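## Task

Move the plate in bay 32 to bay 42, then the plate in bay 43 to bay 34. Every plate not on this list must also end up properly seated in the bay it belongs to. Each plate or block has to finish lying flat within its bay's corner pieces, with its cut corner toward the back left.

## Robot and tools

ROBOT. Two Doosan M1013 six-joint arms, left_arm and right_arm, each carrying a Robotiq 140 mm two-finger gripper. Base roots in the scene frame: left_arm at (+0.091, +0.540, 0) m, right_arm at (+0.079, -0.608, 0) m, both facing roughly along +x. Joint order for each arm, used everywhere: waist (joint_1), shoulder (joint_2), elbow (joint_3), forearm roll (joint_4), wrist pitch (joint_5), wrist roll (joint_6). Stated joint ranges: elbow -2.792 to 2.792 rad, all others -6.283 to 6.283 rad; the true stop may differ by up to 0.010 rad.

FRAME AND DECK. One shared scene frame: origin on the tabletop midway between the arms, +z up, +x away from the robot over the table, left_arm on the +y side. Bays are named row then column (bay 23 = row 2, column 3). Row 1 is nearest the arms, row 4 farthest; column 1 is on the arms' left (+y), column 4 on the right, and column 4 has raised floors. Plates begin with the cut corner at back left. Only camera images tell where ware actually is; the printed hand position is approximate, worse at long reach.

ROW FORMAT. Every moving command is built from rows of 18 numbers, each in [-1, 1]: left_arm's 6 joint values, then its gripper position, force_limit, speed; then the same 9 for right_arm. Both arms always appear. Joint values are offsets (not poses), scaled so 1.0 equals 1.398 rad for waist and shoulder, 2.097 rad for elbow, 2.622 rad for the three wrist joints. The three gripper numbers are absolute settings: position +1 = fully open (140 mm gap), about -0.8 = pads touching, -1 = close until blocked; force_limit -1/0/+1 gives about 14/60/107 N; speed -1/0/+1 gives about 30/140/250 mm/s. A 0 there is a real command, so to leave a gripper alone repeat its previous three numbers. Optionally append 12 stiffness scales in [0, 1] (left 6, then right 6, joint order above); they persist until changed.

TOOLS.
- execute_actions(actions): a list of actions; each action is a list of up to 15 rows, one row per 1/30 s step, the last row held if fewer than 15. Joint offsets in every row of an action count from the angles the arm had when that action began (for the first action, the last reported angles), not from the previous row. An empty list just reports state and images. An action pushing any joint more than 0.010 rad beyond its range is rejected for both arms; if the first action is malformed or rejected, nothing in the call runs.
- move(target, speed, blocking): target is one row; its offsets count from the Joint positions in the most recent result showing them. All joints travel proportionally, so the hand follows a curve and does not avoid obstacles or the other arm. speed (0.01 to 2 rad/s, default 0.5) caps the joint with the longest travel; duration is clamped to 0.5 to 10 s. blocking=false returns after 0.5 s while motion continues; then only wait or stop are accepted until a result shows the move ended.
- wait(seconds): 0 to 10 s; arms hold their last command; returns early if a running move ends.
- stop(): brakes a running move; fingers keep going.
- zoom_image(camera, region): region [x0, y0, x1, y1] in pixels, at most 504 x 504. Cameras: cam_high and cam_low (896x504), cam_left_wrist and cam_right_wrist (504x504 fisheye).
- read_manual(section): licence texts only.
- finished_scene(scene): ends the given scene irreversibly and reports success; the next scene's task comes with it.

MOTION CAPS. Joint targets move at most 2.09 rad/s (waist, shoulder), 3.14 (elbow), 3.93 (wrist joints), with 0.3 s to accelerate. Each target is kept within a lead of the measured angle (0.456 / 0.683 / 0.854 rad; smaller with stiffness set), and per step the hand cannot be commanded more than 70 mm from where it is. Big jumps therefore take several actions; unfinished motion may need to be sent again.

RESULTS. Per arm: gripper pose (position in m, quaternion wxyz) and velocities; Joint positions, Joint velocities, Joint targets (rad, rad/s); joint torques; flange force (includes held weight, noisy, may say no reading); gripper position_measured in counts (3 open, 230 pads together, not linear); object_status: 0 moving, 1 blocked while opening, 2 blocked while closing (a grip), 3 reached target or pads met. Step readings may mark HELD steps. Messages: joint command not followed (a clearance check altered targets), joint sent to its limit. A move adds a line: ending done / off_target / moving / held / fault, limits=held or none, and each arm's joint farthest from target.

GRIPPING. Close with position -1 and confirm status 2. To squeeze harder while gripping, raise force_limit and switch position between -1 and -0.98. The pinch point is between closed pads; fingertips extend about 33 mm past it closed, 9 mm open, and move about 24 mm further out as they close, so keep clearance above surfaces.

AVOID. Contact torque reaching a load limit (299 N m waist/shoulder, 140 elbow, 39.6 wrist joints, held weight included) or 144 N external force halts that arm for 10 s. Stiff arms fault easily if driven even slightly past a firm contact; fast contacts hit harder. Do not let the arms collide, do not drop, slam or push parts hard, and never knock anything off the table. Occasional tugs may disturb held or loose items. Long holding heats motors (MOTOR HOT warning, then a braking fault). Finish with plates released, arms clear, and every plate flat in its bay.

Each tool is called after "Request:" by a JSON object that holds its "fn" and its "kwargs".

## Session

I'll start by reading the current state and camera images.

Request:
{"fn": "execute_actions", "kwargs": {"actions": []}}

Scene clock: 0.00 s.
left_arm: end_effector_position=(+0.7405, +0.5200, +0.3214) position_measured=3 object_status=3 end_effector_quat_wxyz=(+0.001, +1.000, -0.015, -0.000) end_effector_velocity=(-0.000, +0.001, -0.001) end_effector_angular_velocity=(+0.001, +0.001, +0.001) | right_arm: end_effector_position=(+0.7161, -0.7332, +0.3207) position_measured=3 object_status=3 end_effector_quat_wxyz=(-0.001, +0.995, -0.097, -0.001) end_effector_velocity=(+0.000, +0.000, -0.001) end_effector_angular_velocity=(+0.002, +0.000, -0.001)
Joint names: [waist, shoulder, elbow, forearm roll, wrist pitch, wrist roll]
Joint positions: left_arm=[-0.054  0.164  1.605 -0.001  1.372  1.518] | right_arm=[-0.052  0.165  1.605  0.001  1.374  1.517]
Joint velocities: left_arm=[ 0.001  0.     0.001  0.001  0.    -0.   ] | right_arm=[-0.001  0.001  0.     0.001  0.    -0.   ]
Joint torques (N m, as the joint torque sensors report them, + toward a larger angle): no reading
Flange force (N, the push that the arm receives, along the gripper's own x y z axes): no reading
Joint targets: left_arm=[-0.054 0.164 1.605 -0.001 1.372 1.518] | right_arm=[-0.052 0.165 1.605 0.001 1.374 1.517]
Joint stiffness scale: left_arm=[1. 1. 1. 1. 1. 1.] | right_arm=[1. 1. 1. 1. 1. 1.]

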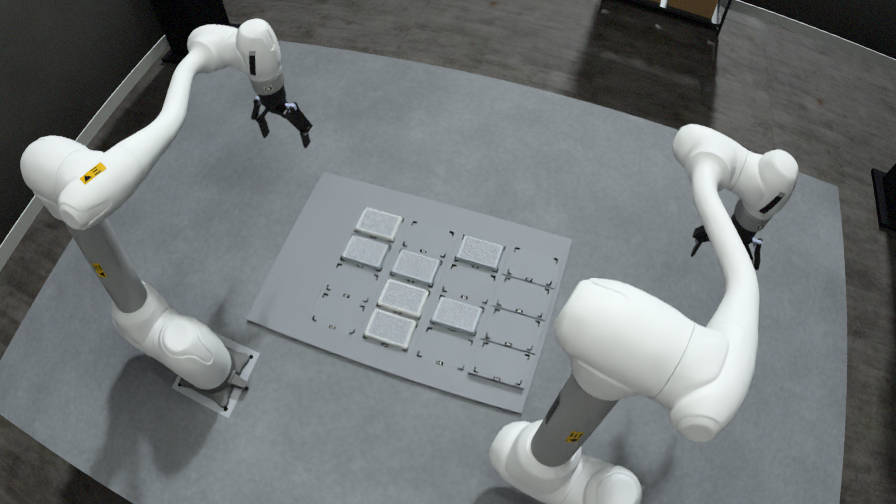

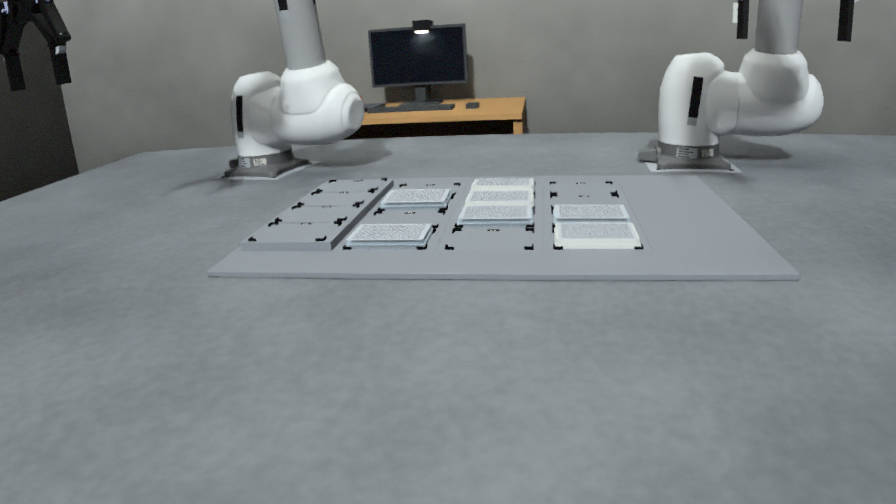

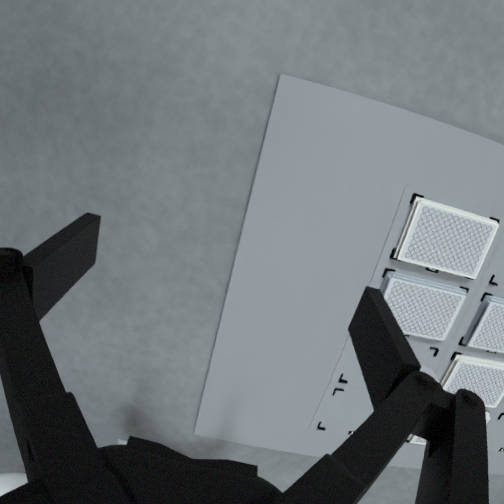

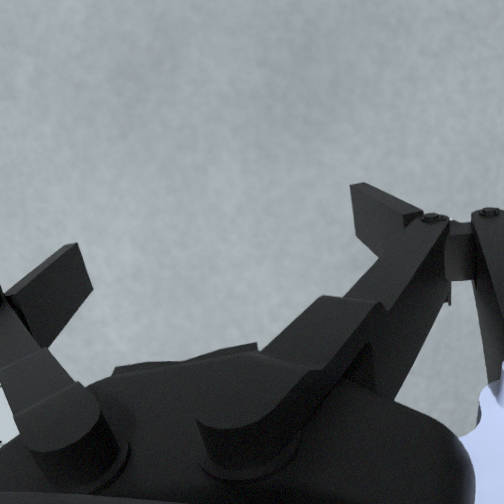

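Request:
{"fn": "zoom_image", "kwargs": {"camera": "cam_high", "region": [290, 170, 590, 420]}}

Request:
{"fn": "zoom_image", "kwargs": {"camera": "cam_low", "region": [230, 160, 670, 270]}}

Region (290, 170, 590, 420) of cam_high's 896x504 image, scaled by 1.680, with more detail than that image has.

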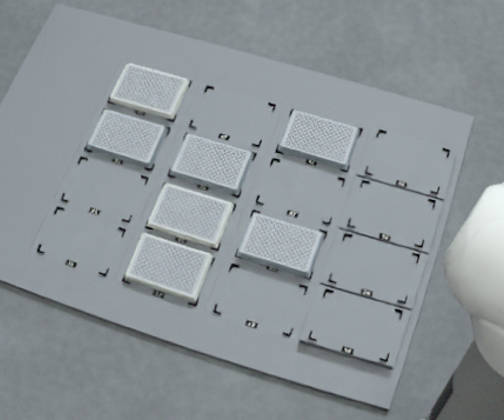

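Region (230, 160, 670, 270) of cam_low's 896x504 image, scaled by 1.145, with more detail than that image has; it fills the top 126 rows of this view, and the rest is white.

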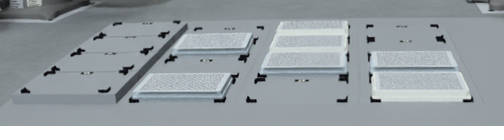

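Request:
{"fn": "zoom_image", "kwargs": {"camera": "cam_high", "region": [330, 195, 470, 300]}}

Request:
{"fn": "zoom_image", "kwargs": {"camera": "cam_high", "region": [355, 270, 495, 375]}}

Request:
{"fn": "zoom_image", "kwargs": {"camera": "cam_high", "region": [435, 225, 575, 330]}}

Region (330, 195, 470, 300) of cam_high's 896x504 image, scaled by 3.600, with more detail than that image has; it fills the top 378 rows of this view, and the rest is white.

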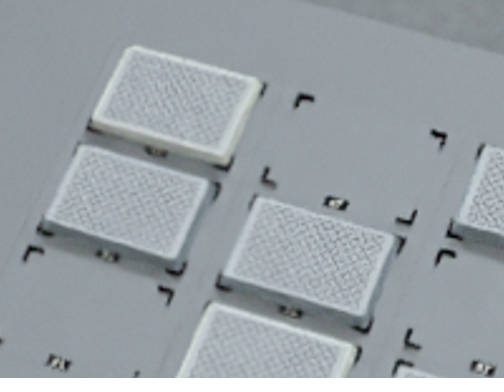

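Region (355, 270, 495, 375) of cam_high's 896x504 image, scaled by 3.600, with more detail than that image has; it fills the top 378 rows of this view, and the rest is white.

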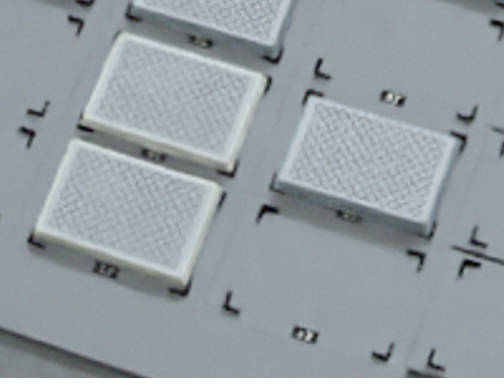

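Region (435, 225, 575, 330) of cam_high's 896x504 image, scaled by 3.600, with more detail than that image has; it fills the top 378 rows of this view, and the rest is white.

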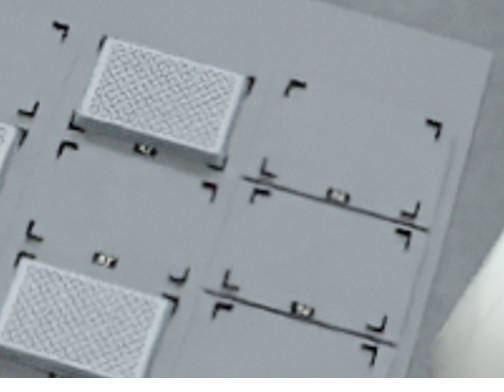

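Request:
{"fn": "move", "kwargs": {"target": [-0.5127,0.1366,0.0561,0.0004,-0.1175,0.3138,0.44,0,0, 0,0,0,0,0,0,1,0,0], "speed": 0.7}}

Scene clock: 121.90 s.
left_arm: end_effector_position=(+0.6079, +0.0599, +0.1339) position_measured=73 object_status=3 end_effector_quat_wxyz=(+0.000, +0.711, -0.703, +0.001) end_effector_velocity=(-0.000, -0.002, +0.000) end_effector_angular_velocity=(-0.002, -0.001, -0.004) | right_arm: end_effector_position=(+0.7161, -0.7332, +0.3207) position_measured=3 object_status=3 end_effector_quat_wxyz=(-0.001, +0.995, -0.097, -0.001) end_effector_velocity=(+0.000, +0.000, +0.001) end_effector_angular_velocity=(-0.000, -0.001, +0.000)
Joint names: [waist, shoulder, elbow, forearm roll, wrist pitch, wrist roll]
Joint positions: left_arm=[-0.767  0.352  1.719 -0.001  1.069  2.334] | right_arm=[-0.052  0.165  1.605  0.001  1.374  1.517]
Joint velocities: left_arm=[-0.002  0.    -0.001 -0.001 -0.001  0.003] | right_arm=[ 0.    -0.001 -0.     0.    -0.    -0.   ]
Joint torques (N m, as the joint torque sensors report them, + toward a larger angle): left_arm=[  3.91 -75.08 -38.58   3.89   0.53   0.37] | right_arm=[ -2.34 -55.63 -42.44   4.42  -0.2   -0.13]
Flange force (N, the push that the arm receives, along the gripper's own x y z axes): left_arm=[4.1 4.7 4.9] | right_arm=[-6.7 -4.0 0.9]
Joint targets: left_arm=[-0.771 0.355 1.723 -0.000 1.064 2.341] | right_arm=[-0.052 0.165 1.605 0.001 1.374 1.517]
Joint stiffness scale: left_arm=[1. 1. 1. 1. 1. 1.] | right_arm=[1. 1. 1. 1. 1. 1.]
move: done; limits=none; left_arm: farthest joint: the wrist roll, 0.006 radians from its target (0.822 radians at the start); right_arm: farthest joint: the waist, 0.000 radians from its target (0.000 radians at the start)
camera_calibration (this result's frames):
cam_left_wrist: T_world_to_cam=[[-0.954663, -0.292921, -0.0530662, 0.592382], [-0.291879, 0.885991, 0.360316, 0.0946948], [-0.0585279, 0.359469, -0.93132, 0.329428], [0, 0, 0, 1]] pos_world=[0.612445, -0.0287965, 0.304118]
cam_right_wrist: T_world_to_cam=[[-0.390372, -0.91957, 0.0447412, -0.42254], [-0.860369, 0.381674, 0.337773, 0.780698], [-0.327683, 0.0933632, -0.940163, 0.788328], [0, 0, 0, 1]] pos_world=[0.765061, -0.760128, 0.496363]

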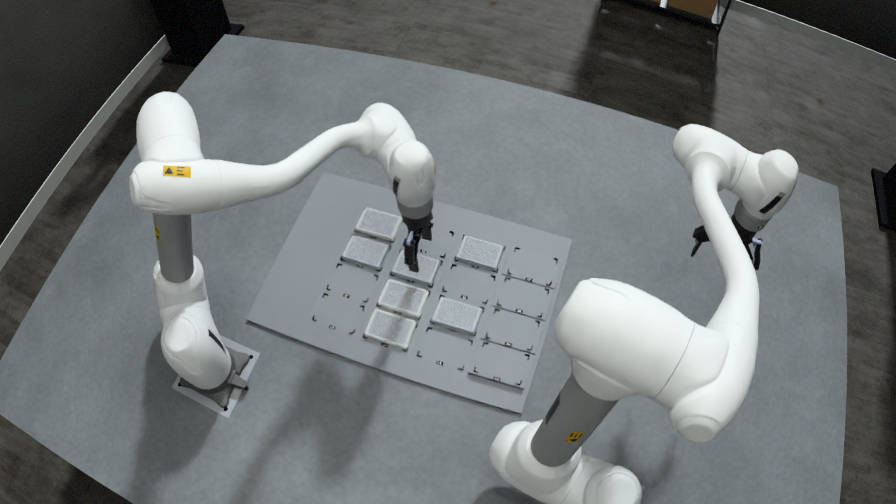

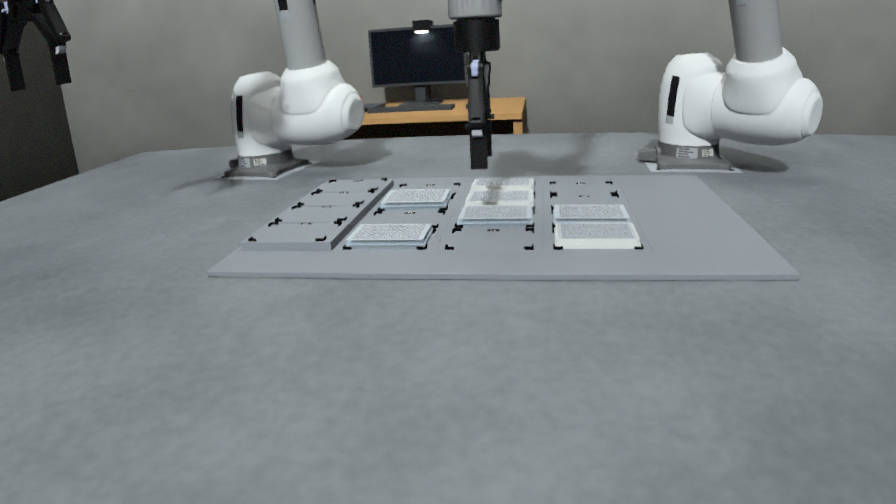

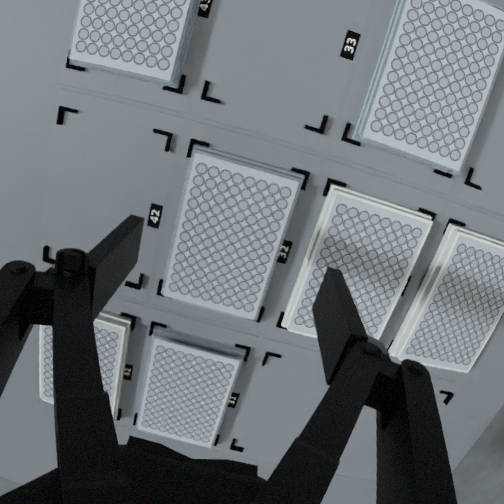

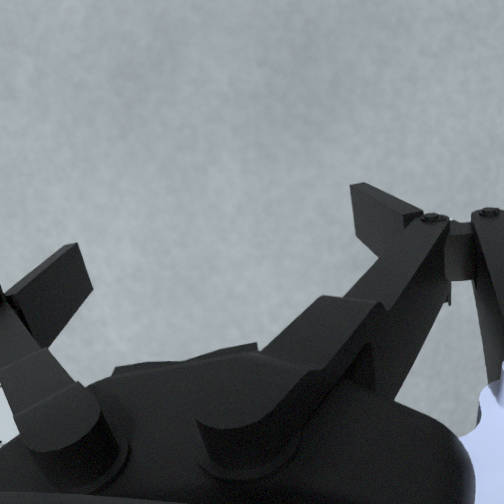

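Request:
{"fn": "zoom_image", "kwargs": {"camera": "cam_left_wrist", "region": [130, 120, 350, 340]}}

Request:
{"fn": "zoom_image", "kwargs": {"camera": "cam_left_wrist", "region": [20, 70, 240, 310]}}

Region (130, 120, 350, 340) of cam_left_wrist's 504x504 image, scaled by 2.291, with more detail than that image has.

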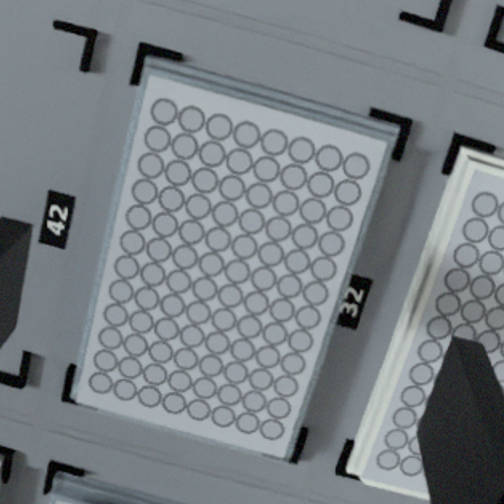

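Region (20, 70, 240, 310) of cam_left_wrist's 504x504 image, scaled by 2.100, with more detail than that image has; it fills the left 462 columns of this view, and the rest is white.

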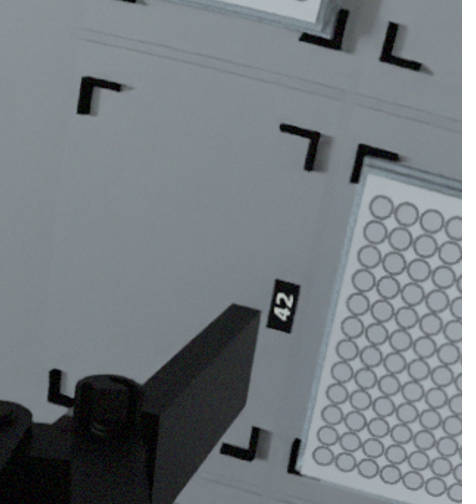

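Request:
{"fn": "move", "kwargs": {"target": [0.0189,0.0410,0.0381,0.0004,-0.0510,0.0053,0.44,0,0, 0,0,0,0,0,0,1,0,0], "speed": 0.2}}

Scene clock: 231.93 s.
left_arm: end_effector_position=(+0.6130, +0.0777, +0.0602) position_measured=73 object_status=3 end_effector_quat_wxyz=(+0.000, +0.717, -0.698, +0.001) end_effector_velocity=(+0.001, +0.001, -0.001) end_effector_angular_velocity=(-0.001, -0.000, +0.003) | right_arm: end_effector_position=(+0.7161, -0.7332, +0.3207) position_measured=3 object_status=3 end_effector_quat_wxyz=(-0.001, +0.995, -0.097, -0.001) end_effector_velocity=(-0.001, +0.000, -0.001) end_effector_angular_velocity=(+0.001, +0.001, -0.000)
Joint names: [waist, shoulder, elbow, forearm roll, wrist pitch, wrist roll]
Joint positions: left_arm=[-0.744  0.406  1.795 -0.001  0.939  2.342] | right_arm=[-0.052  0.165  1.605  0.001  1.374  1.517]
Joint velocities: left_arm=[ 0.002  0.     0.002 -0.001 -0.003  0.   ] | right_arm=[0.    0.    0.001 0.    0.    0.   ]
Joint torques (N m, as the joint torque sensors report them, + toward a larger angle): left_arm=[  7.21 -78.05 -35.3    3.56   0.47   0.4 ] | right_arm=[ -2.61 -54.69 -42.59   4.49  -0.12   0.02]
Flange force (N, the push that the arm receives, along the gripper's own x y z axes): left_arm=[7.9 6.9 5.3] | right_arm=[-7.8 -4.0 1.5]
Joint targets: left_arm=[-0.741 0.409 1.799 0.000 0.935 2.348] | right_arm=[-0.052 0.165 1.605 0.001 1.374 1.517]
Joint stiffness scale: left_arm=[1. 1. 1. 1. 1. 1.] | right_arm=[1. 1. 1. 1. 1. 1.]
move: done; limits=none; left_arm: farthest joint: the wrist roll, 0.006 radians from its target (0.013 radians at the start); right_arm: farthest joint: the waist, 0.000 radians from its target (0.000 radians at the start)
camera_calibration (this result's frames):
cam_left_wrist: T_world_to_cam=[[-0.950048, -0.307627, -0.0526807, 0.596822], [-0.305327, 0.881093, 0.361179, 0.115582], [-0.0646917, 0.359222, -0.931007, 0.258429], [0, 0, 0, 1]] pos_world=[0.619018, -0.011074, 0.230294]
cam_right_wrist: T_world_to_cam=[[-0.390372, -0.91957, 0.0447412, -0.42254], [-0.860369, 0.381674, 0.337773, 0.780698], [-0.327683, 0.0933632, -0.940164, 0.788328], [0, 0, 0, 1]] pos_world=[0.765061, -0.760128, 0.496363]

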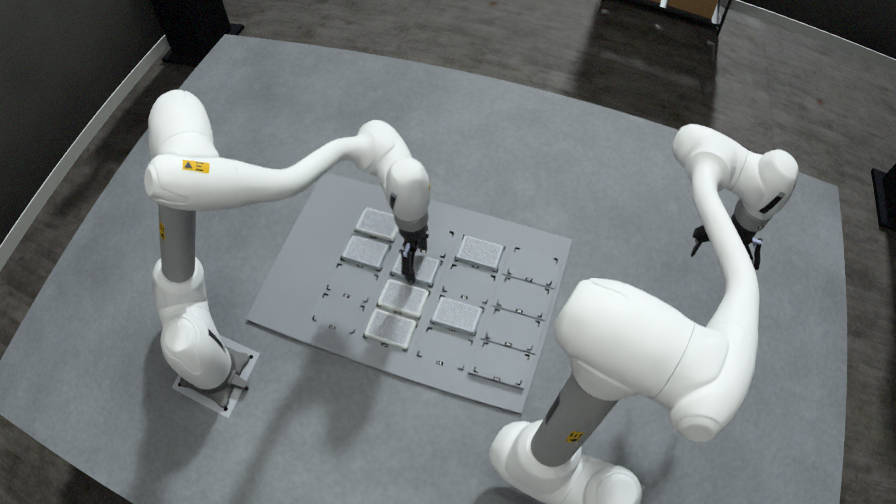

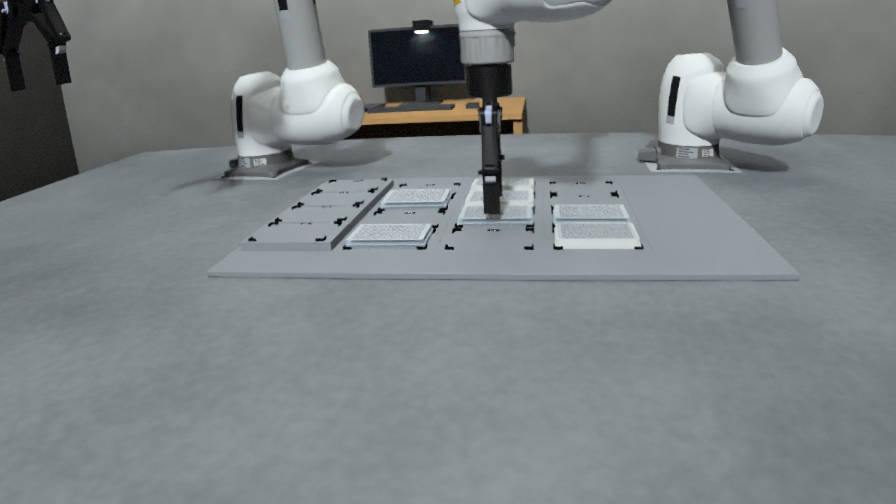

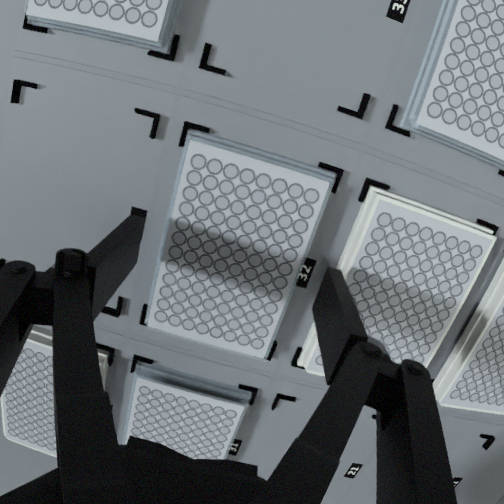

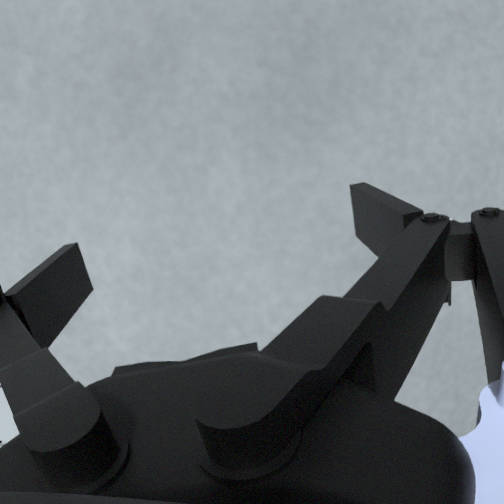

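Request:
{"fn": "zoom_image", "kwargs": {"camera": "cam_left_wrist", "region": [110, 120, 360, 370]}}

Request:
{"fn": "zoom_image", "kwargs": {"camera": "cam_low", "region": [430, 160, 560, 260]}}

Region (110, 120, 360, 370) of cam_left_wrist's 504x504 image, scaled by 2.016, with more detail than that image has.

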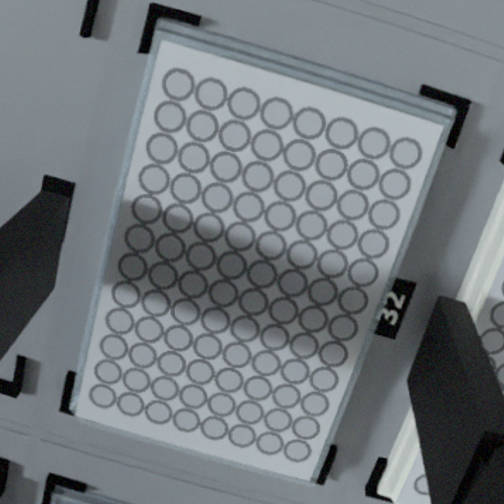

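Region (430, 160, 560, 260) of cam_low's 896x504 image, scaled by 3.877, with more detail than that image has; it fills the top 388 rows of this view, and the rest is white.

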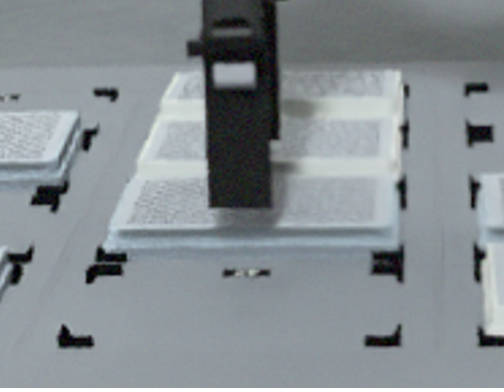

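Request:
{"fn": "zoom_image", "kwargs": {"camera": "cam_left_wrist", "region": [100, 190, 200, 290]}}

Request:
{"fn": "zoom_image", "kwargs": {"camera": "cam_left_wrist", "region": [270, 240, 370, 340]}}

Region (100, 190, 200, 290) of cam_left_wrist's 504x504 image, scaled by 5.040, with more detail than that image has.

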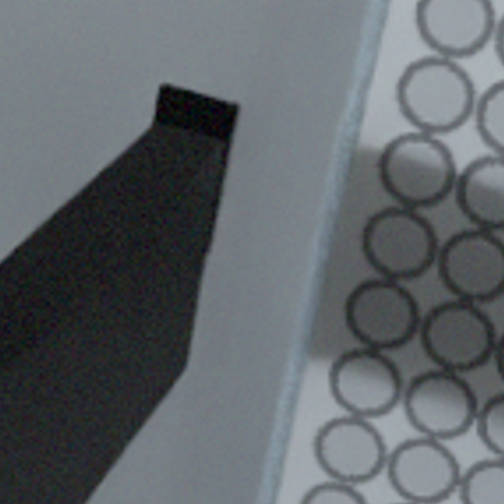

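Region (270, 240, 370, 340) of cam_left_wrist's 504x504 image, scaled by 5.040, with more detail than that image has.

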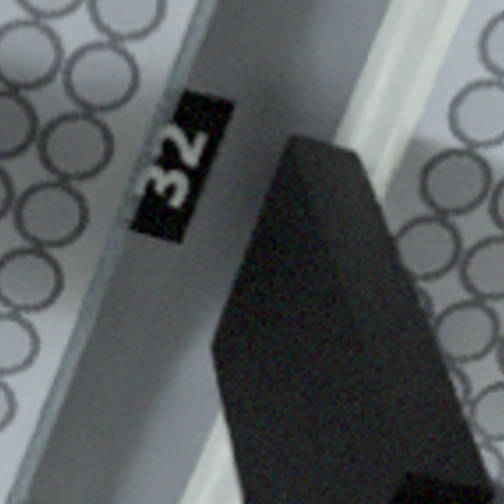

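Request:
{"fn": "zoom_image", "kwargs": {"camera": "cam_low", "region": [450, 195, 510, 240]}}

Region (450, 195, 510, 240) of cam_low's 896x504 image, scaled by 8.400, with more detail than that image has; it fills the top 378 rows of this view, and the rest is white.

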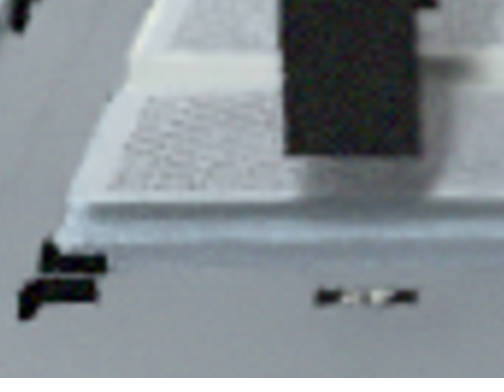

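Request:
{"fn": "move", "kwargs": {"target": [0.0045,0.0154,0.0096,0.0004,-0.0142,0.0134,0.44,0,0, 0,0,0,0,0,0,1,0,0], "speed": 0.06}}

Request:
{"fn": "zoom_image", "kwargs": {"camera": "cam_low", "region": [450, 195, 510, 240]}}

Scene clock: 333.67 s.
left_arm: end_effector_position=(+0.6129, +0.0806, +0.0403) position_measured=73 object_status=3 end_effector_quat_wxyz=(+0.000, +0.707, -0.707, -0.000) end_effector_velocity=(+0.001, +0.001, -0.001) end_effector_angular_velocity=(-0.000, -0.001, -0.001) | right_arm: end_effector_position=(+0.7161, -0.7332, +0.3207) position_measured=3 object_status=3 end_effector_quat_wxyz=(-0.001, +0.995, -0.097, -0.001) end_effector_velocity=(+0.000, +0.001, +0.001) end_effector_angular_velocity=(+0.001, -0.002, +0.001)
Joint names: [waist, shoulder, elbow, forearm roll, wrist pitch, wrist roll]
Joint positions: left_arm=[-0.741  0.424  1.812 -0.001  0.907  2.371] | right_arm=[-0.052  0.165  1.605  0.001  1.374  1.517]
Joint velocities: left_arm=[ 0.002  0.001  0.001  0.    -0.003  0.003] | right_arm=[ 0.001 -0.001 -0.     0.001  0.     0.   ]
Joint torques (N m, as the joint torque sensors report them, + toward a larger angle): left_arm=[  6.57 -79.42 -33.03   3.34   0.32   0.29] | right_arm=[ -2.92 -57.05 -42.34   4.45  -0.33  -0.04]
Flange force (N, the push that the arm receives, along the gripper's own x y z axes): left_arm=[9.6 3.1 4.7] | right_arm=[-4.2 -4.8 1.0]
Joint targets: left_arm=[-0.738 0.427 1.816 0.000 0.902 2.377] | right_arm=[-0.052 0.165 1.605 0.001 1.374 1.517]
Joint stiffness scale: left_arm=[1. 1. 1. 1. 1. 1.] | right_arm=[1. 1. 1. 1. 1. 1.]
move: done; limits=none; left_arm: farthest joint: the wrist roll, 0.007 radians from its target (0.035 radians at the start); right_arm: farthest joint: the waist, 0.000 radians from its target (0.000 radians at the start)
camera_calibration (this result's frames):
cam_left_wrist: T_world_to_cam=[[-0.957708, -0.283039, -0.0518128, 0.599277], [-0.282112, 0.888168, 0.362728, 0.105344], [-0.0566479, 0.362004, -0.930454, 0.23367], [0, 0, 0, 1]] pos_world=[0.616888, -0.00853328, 0.210258]
cam_right_wrist: T_world_to_cam=[[-0.390372, -0.91957, 0.0447411, -0.42254], [-0.860369, 0.381674, 0.337773, 0.780698], [-0.327683, 0.0933634, -0.940163, 0.788328], [0, 0, 0, 1]] pos_world=[0.765061, -0.760128, 0.496363]

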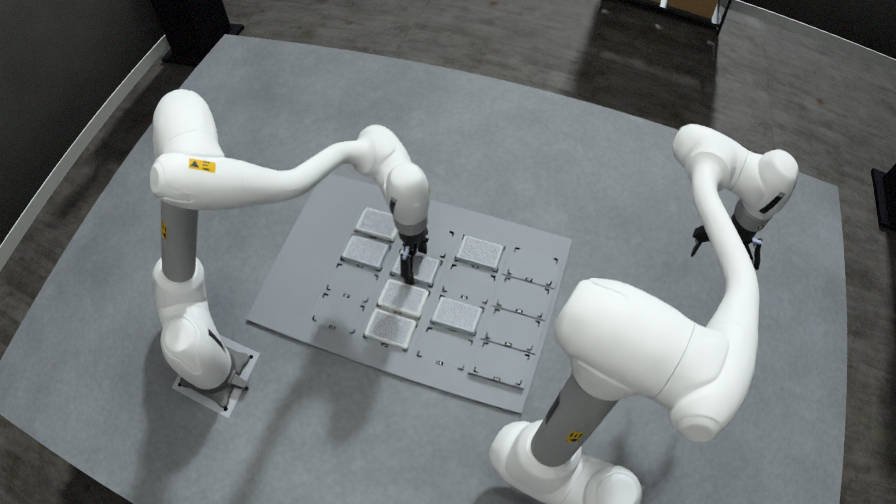

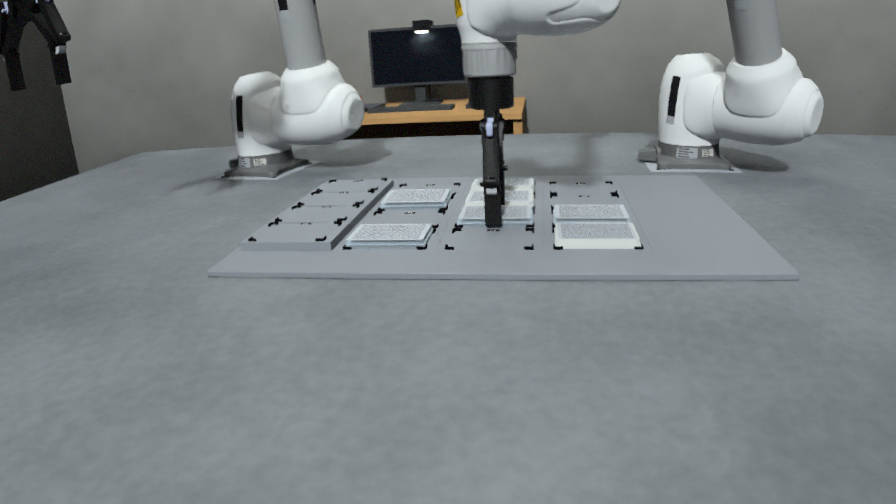

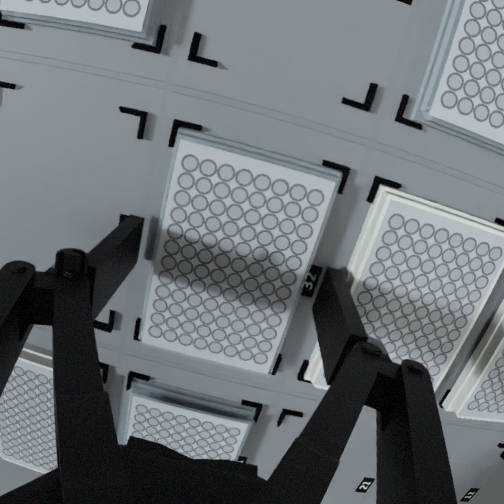

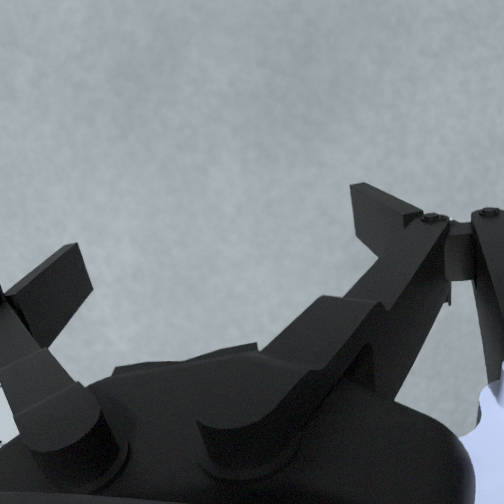

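Region (450, 195, 510, 240) of cam_low's 896x504 image, scaled by 8.400, with more detail than that image has; it fills the top 378 rows of this view, and the rest is white.

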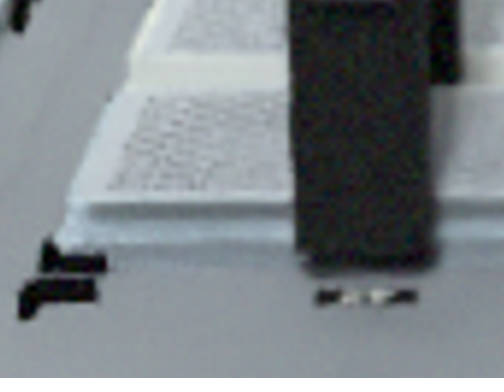

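Request:
{"fn": "zoom_image", "kwargs": {"camera": "cam_left_wrist", "region": [110, 120, 360, 380]}}

Region (110, 120, 360, 380) of cam_left_wrist's 504x504 image, scaled by 1.938, with more detail than that image has; it fills the left 485 columns of this view, and the rest is white.

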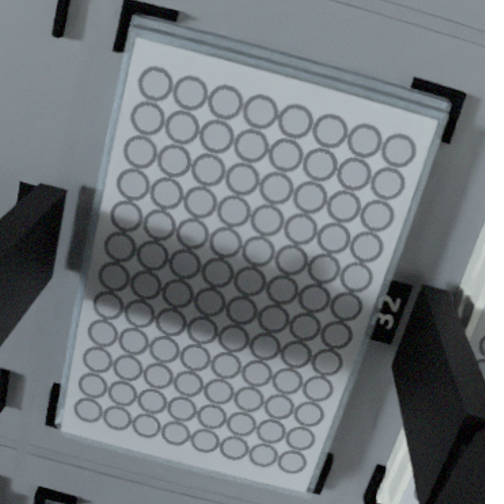

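Request:
{"fn": "execute_actions", "kwargs": {"actions": [[[0.002,0.0040,0.0027,0.0004,-0.0035,0.0034,0.44,0,0, 0,0,0,0,0,0,1,0,0]],[[0,0,0,0,0,0,-1,0.2,-0.7, 0,0,0,0,0,0,1,0,0]],[[0,0,0,0,0,0,-1,0.2,-0.7, 0,0,0,0,0,0,1,0,0]]]}}

Scene clock: 377.73 s.
left_arm: end_effector_position=(+0.6131, +0.0804, +0.0382) position_measured=107 object_status=2 end_effector_quat_wxyz=(+0.000, +0.707, -0.708, +0.000) end_effector_velocity=(+0.001, +0.001, +0.000) end_effector_angular_velocity=(+0.000, -0.001, +0.001) | right_arm: end_effector_position=(+0.7161, -0.7332, +0.3207) position_measured=3 object_status=3 end_effector_quat_wxyz=(-0.001, +0.995, -0.097, -0.001) end_effector_velocity=(-0.000, -0.001, -0.000) end_effector_angular_velocity=(-0.002, +0.001, -0.001)
Joint names: [waist, shoulder, elbow, forearm roll, wrist pitch, wrist roll]
Joint positions: left_arm=[-0.741  0.426  1.814 -0.001  0.902  2.373] | right_arm=[-0.052  0.165  1.605  0.001  1.374  1.517]
Joint velocities: left_arm=[ 0.002 -0.    -0.001  0.001  0.    -0.   ] | right_arm=[-0.001  0.    -0.    -0.002 -0.     0.   ]
Joint torques (N m, as the joint torque sensors report them, + toward a larger angle): left_arm=[  4.63 -62.01 -26.66   2.82  -1.62   0.18] | right_arm=[ -3.   -56.15 -42.79   4.53  -0.19  -0.02]
Flange force (N, the push that the arm receives, along the gripper's own x y z axes): left_arm=[2.4 7.6 -20.5] | right_arm=[-6.0 -4.5 2.3]
Flange force at the end of the 1st action (N, along the gripper's axes at the end of the call): left_arm=[7.8 6.2 6.7] | right_arm=[-5.5 -3.7 0.2]
Flange force at the end of the 2nd action (N, along the gripper's axes at the end of the call): left_arm=[2.6 12.1 -21.3] | right_arm=[-7.3 -3.2 1.7]
Joint targets: left_arm=[-0.741 0.426 1.814 -0.001 0.902 2.373] | right_arm=[-0.052 0.165 1.605 0.001 1.374 1.517]
Joint stiffness scale: left_arm=[1. 1. 1. 1. 1. 1.] | right_arm=[1. 1. 1. 1. 1. 1.]
Step readings (joint positions; steps 1 to 15: 1st action; 16 to 30: 2nd action; 31 to 45: 3rd action):
0: left_arm=[-0.741 0.424 1.812 -0.001 0.906 2.371] | right_arm=[-0.052 0.165 1.605 0.001 1.374 1.517]
1: left_arm=[-0.741 0.424 1.812 -0.001 0.906 2.371] | right_arm=[-0.052 0.165 1.605 0.001 1.374 1.517]
2: left_arm=[-0.741 0.424 1.812 -0.001 0.905 2.372] | right_arm=[-0.052 0.165 1.605 0.001 1.374 1.517]
4: left_arm=[-0.741 0.425 1.813 -0.001 0.904 2.372] | right_arm=[-0.052 0.165 1.605 0.001 1.374 1.517]
8: left_arm=[-0.741 0.426 1.814 -0.001 0.902 2.373] | right_arm=[-0.052 0.165 1.605 0.001 1.374 1.517]
15: left_arm=[-0.741 0.426 1.814 -0.001 0.902 2.373] | right_arm=[-0.052 0.165 1.605 0.001 1.374 1.517]
16: left_arm=[-0.741 0.426 1.814 -0.001 0.902 2.373] | right_arm=[-0.052 0.165 1.605 0.001 1.374 1.517]
17: left_arm=[-0.741 0.426 1.814 -0.001 0.902 2.373] | right_arm=[-0.052 0.165 1.605 0.001 1.374 1.517]
19: left_arm=[-0.741 0.426 1.814 -0.001 0.902 2.373] | right_arm=[-0.052 0.165 1.605 0.001 1.374 1.517]
23: left_arm=[-0.741 0.426 1.814 -0.001 0.902 2.373] | right_arm=[-0.052 0.165 1.605 0.001 1.374 1.517]
30: left_arm=[-0.741 0.426 1.814 -0.001 0.902 2.373] | right_arm=[-0.052 0.165 1.605 0.001 1.374 1.517]
31: left_arm=[-0.741 0.426 1.814 -0.001 0.902 2.373] | right_arm=[-0.052 0.165 1.605 0.001 1.374 1.517]
32: left_arm=[-0.741 0.426 1.814 -0.001 0.902 2.373] | right_arm=[-0.052 0.165 1.605 0.001 1.374 1.517]
34: left_arm=[-0.741 0.426 1.814 -0.001 0.902 2.373] | right_arm=[-0.052 0.165 1.605 0.001 1.374 1.517]
38: left_arm=[-0.741 0.426 1.814 -0.001 0.902 2.373] | right_arm=[-0.052 0.165 1.605 0.001 1.374 1.517]
45: Joint positions above
camera_calibration (this result's frames):
cam_left_wrist: T_world_to_cam=[[-0.958407, -0.280553, -0.0523965, 0.599556], [-0.280074, 0.889208, 0.361757, 0.104981], [-0.0549008, 0.361386, -0.930799, 0.230758], [0, 0, 0, 1]] pos_world=[0.61669, -0.00853552, 0.208226]
cam_right_wrist: T_world_to_cam=[[-0.390372, -0.91957, 0.0447411, -0.42254], [-0.860369, 0.381674, 0.337773, 0.780698], [-0.327683, 0.0933633, -0.940164, 0.788328], [0, 0, 0, 1]] pos_world=[0.765061, -0.760128, 0.496363]

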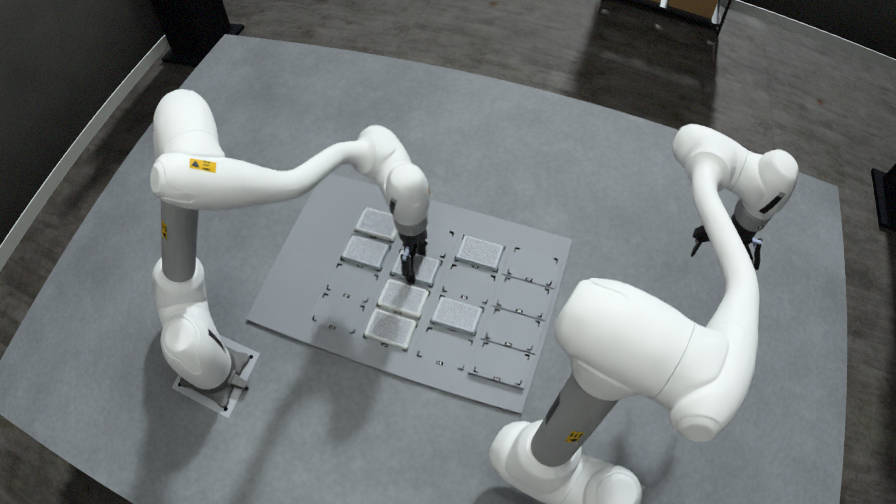

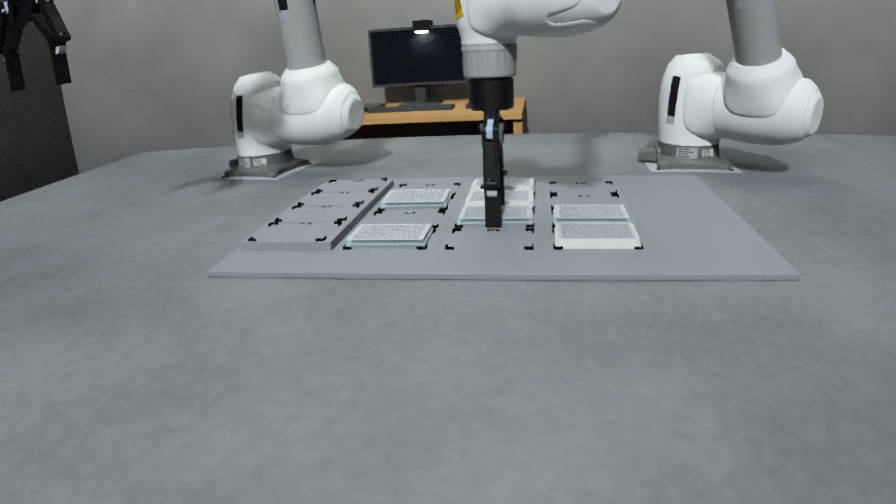

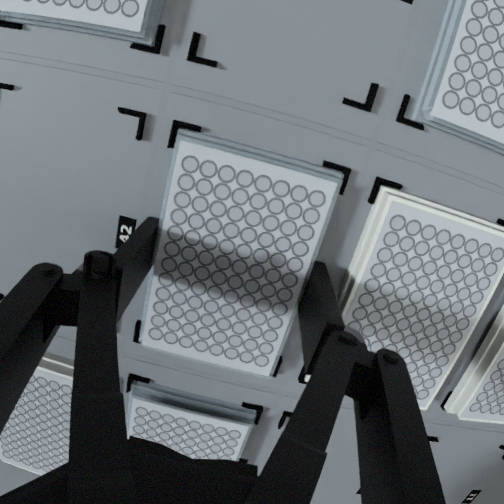

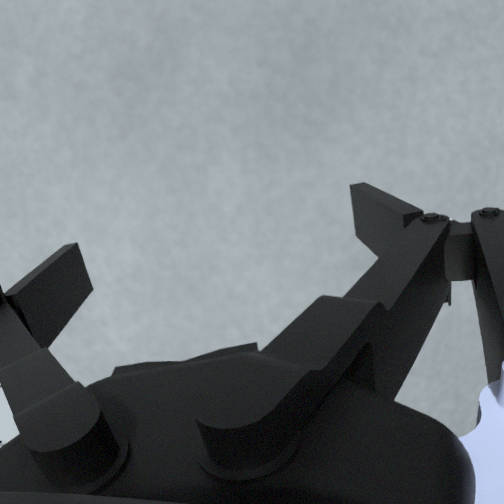

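Request:
{"fn": "zoom_image", "kwargs": {"camera": "cam_low", "region": [450, 195, 510, 240]}}

Request:
{"fn": "zoom_image", "kwargs": {"camera": "cam_left_wrist", "region": [110, 190, 210, 290]}}

Request:
{"fn": "zoom_image", "kwargs": {"camera": "cam_left_wrist", "region": [260, 230, 360, 330]}}

Region (450, 195, 510, 240) of cam_low's 896x504 image, scaled by 8.400, with more detail than that image has; it fills the top 378 rows of this view, and the rest is white.

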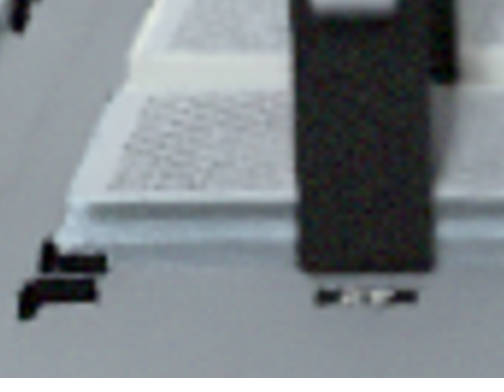

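Region (110, 190, 210, 290) of cam_left_wrist's 504x504 image, scaled by 5.040, with more detail than that image has.

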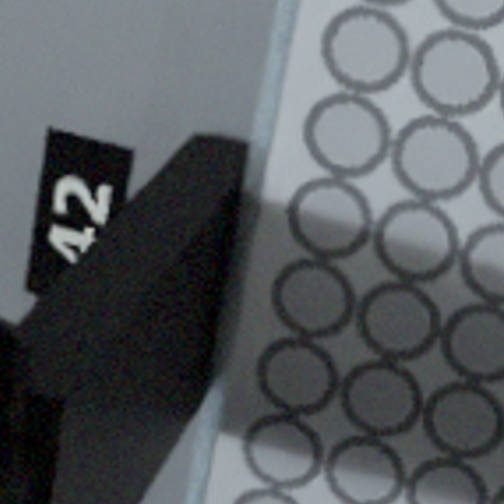

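Region (260, 230, 360, 330) of cam_left_wrist's 504x504 image, scaled by 5.040, with more detail than that image has.

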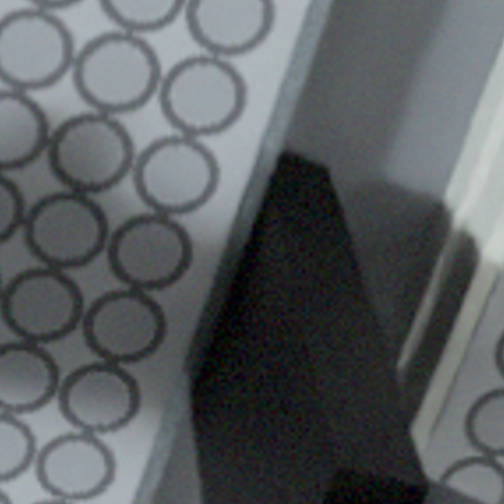

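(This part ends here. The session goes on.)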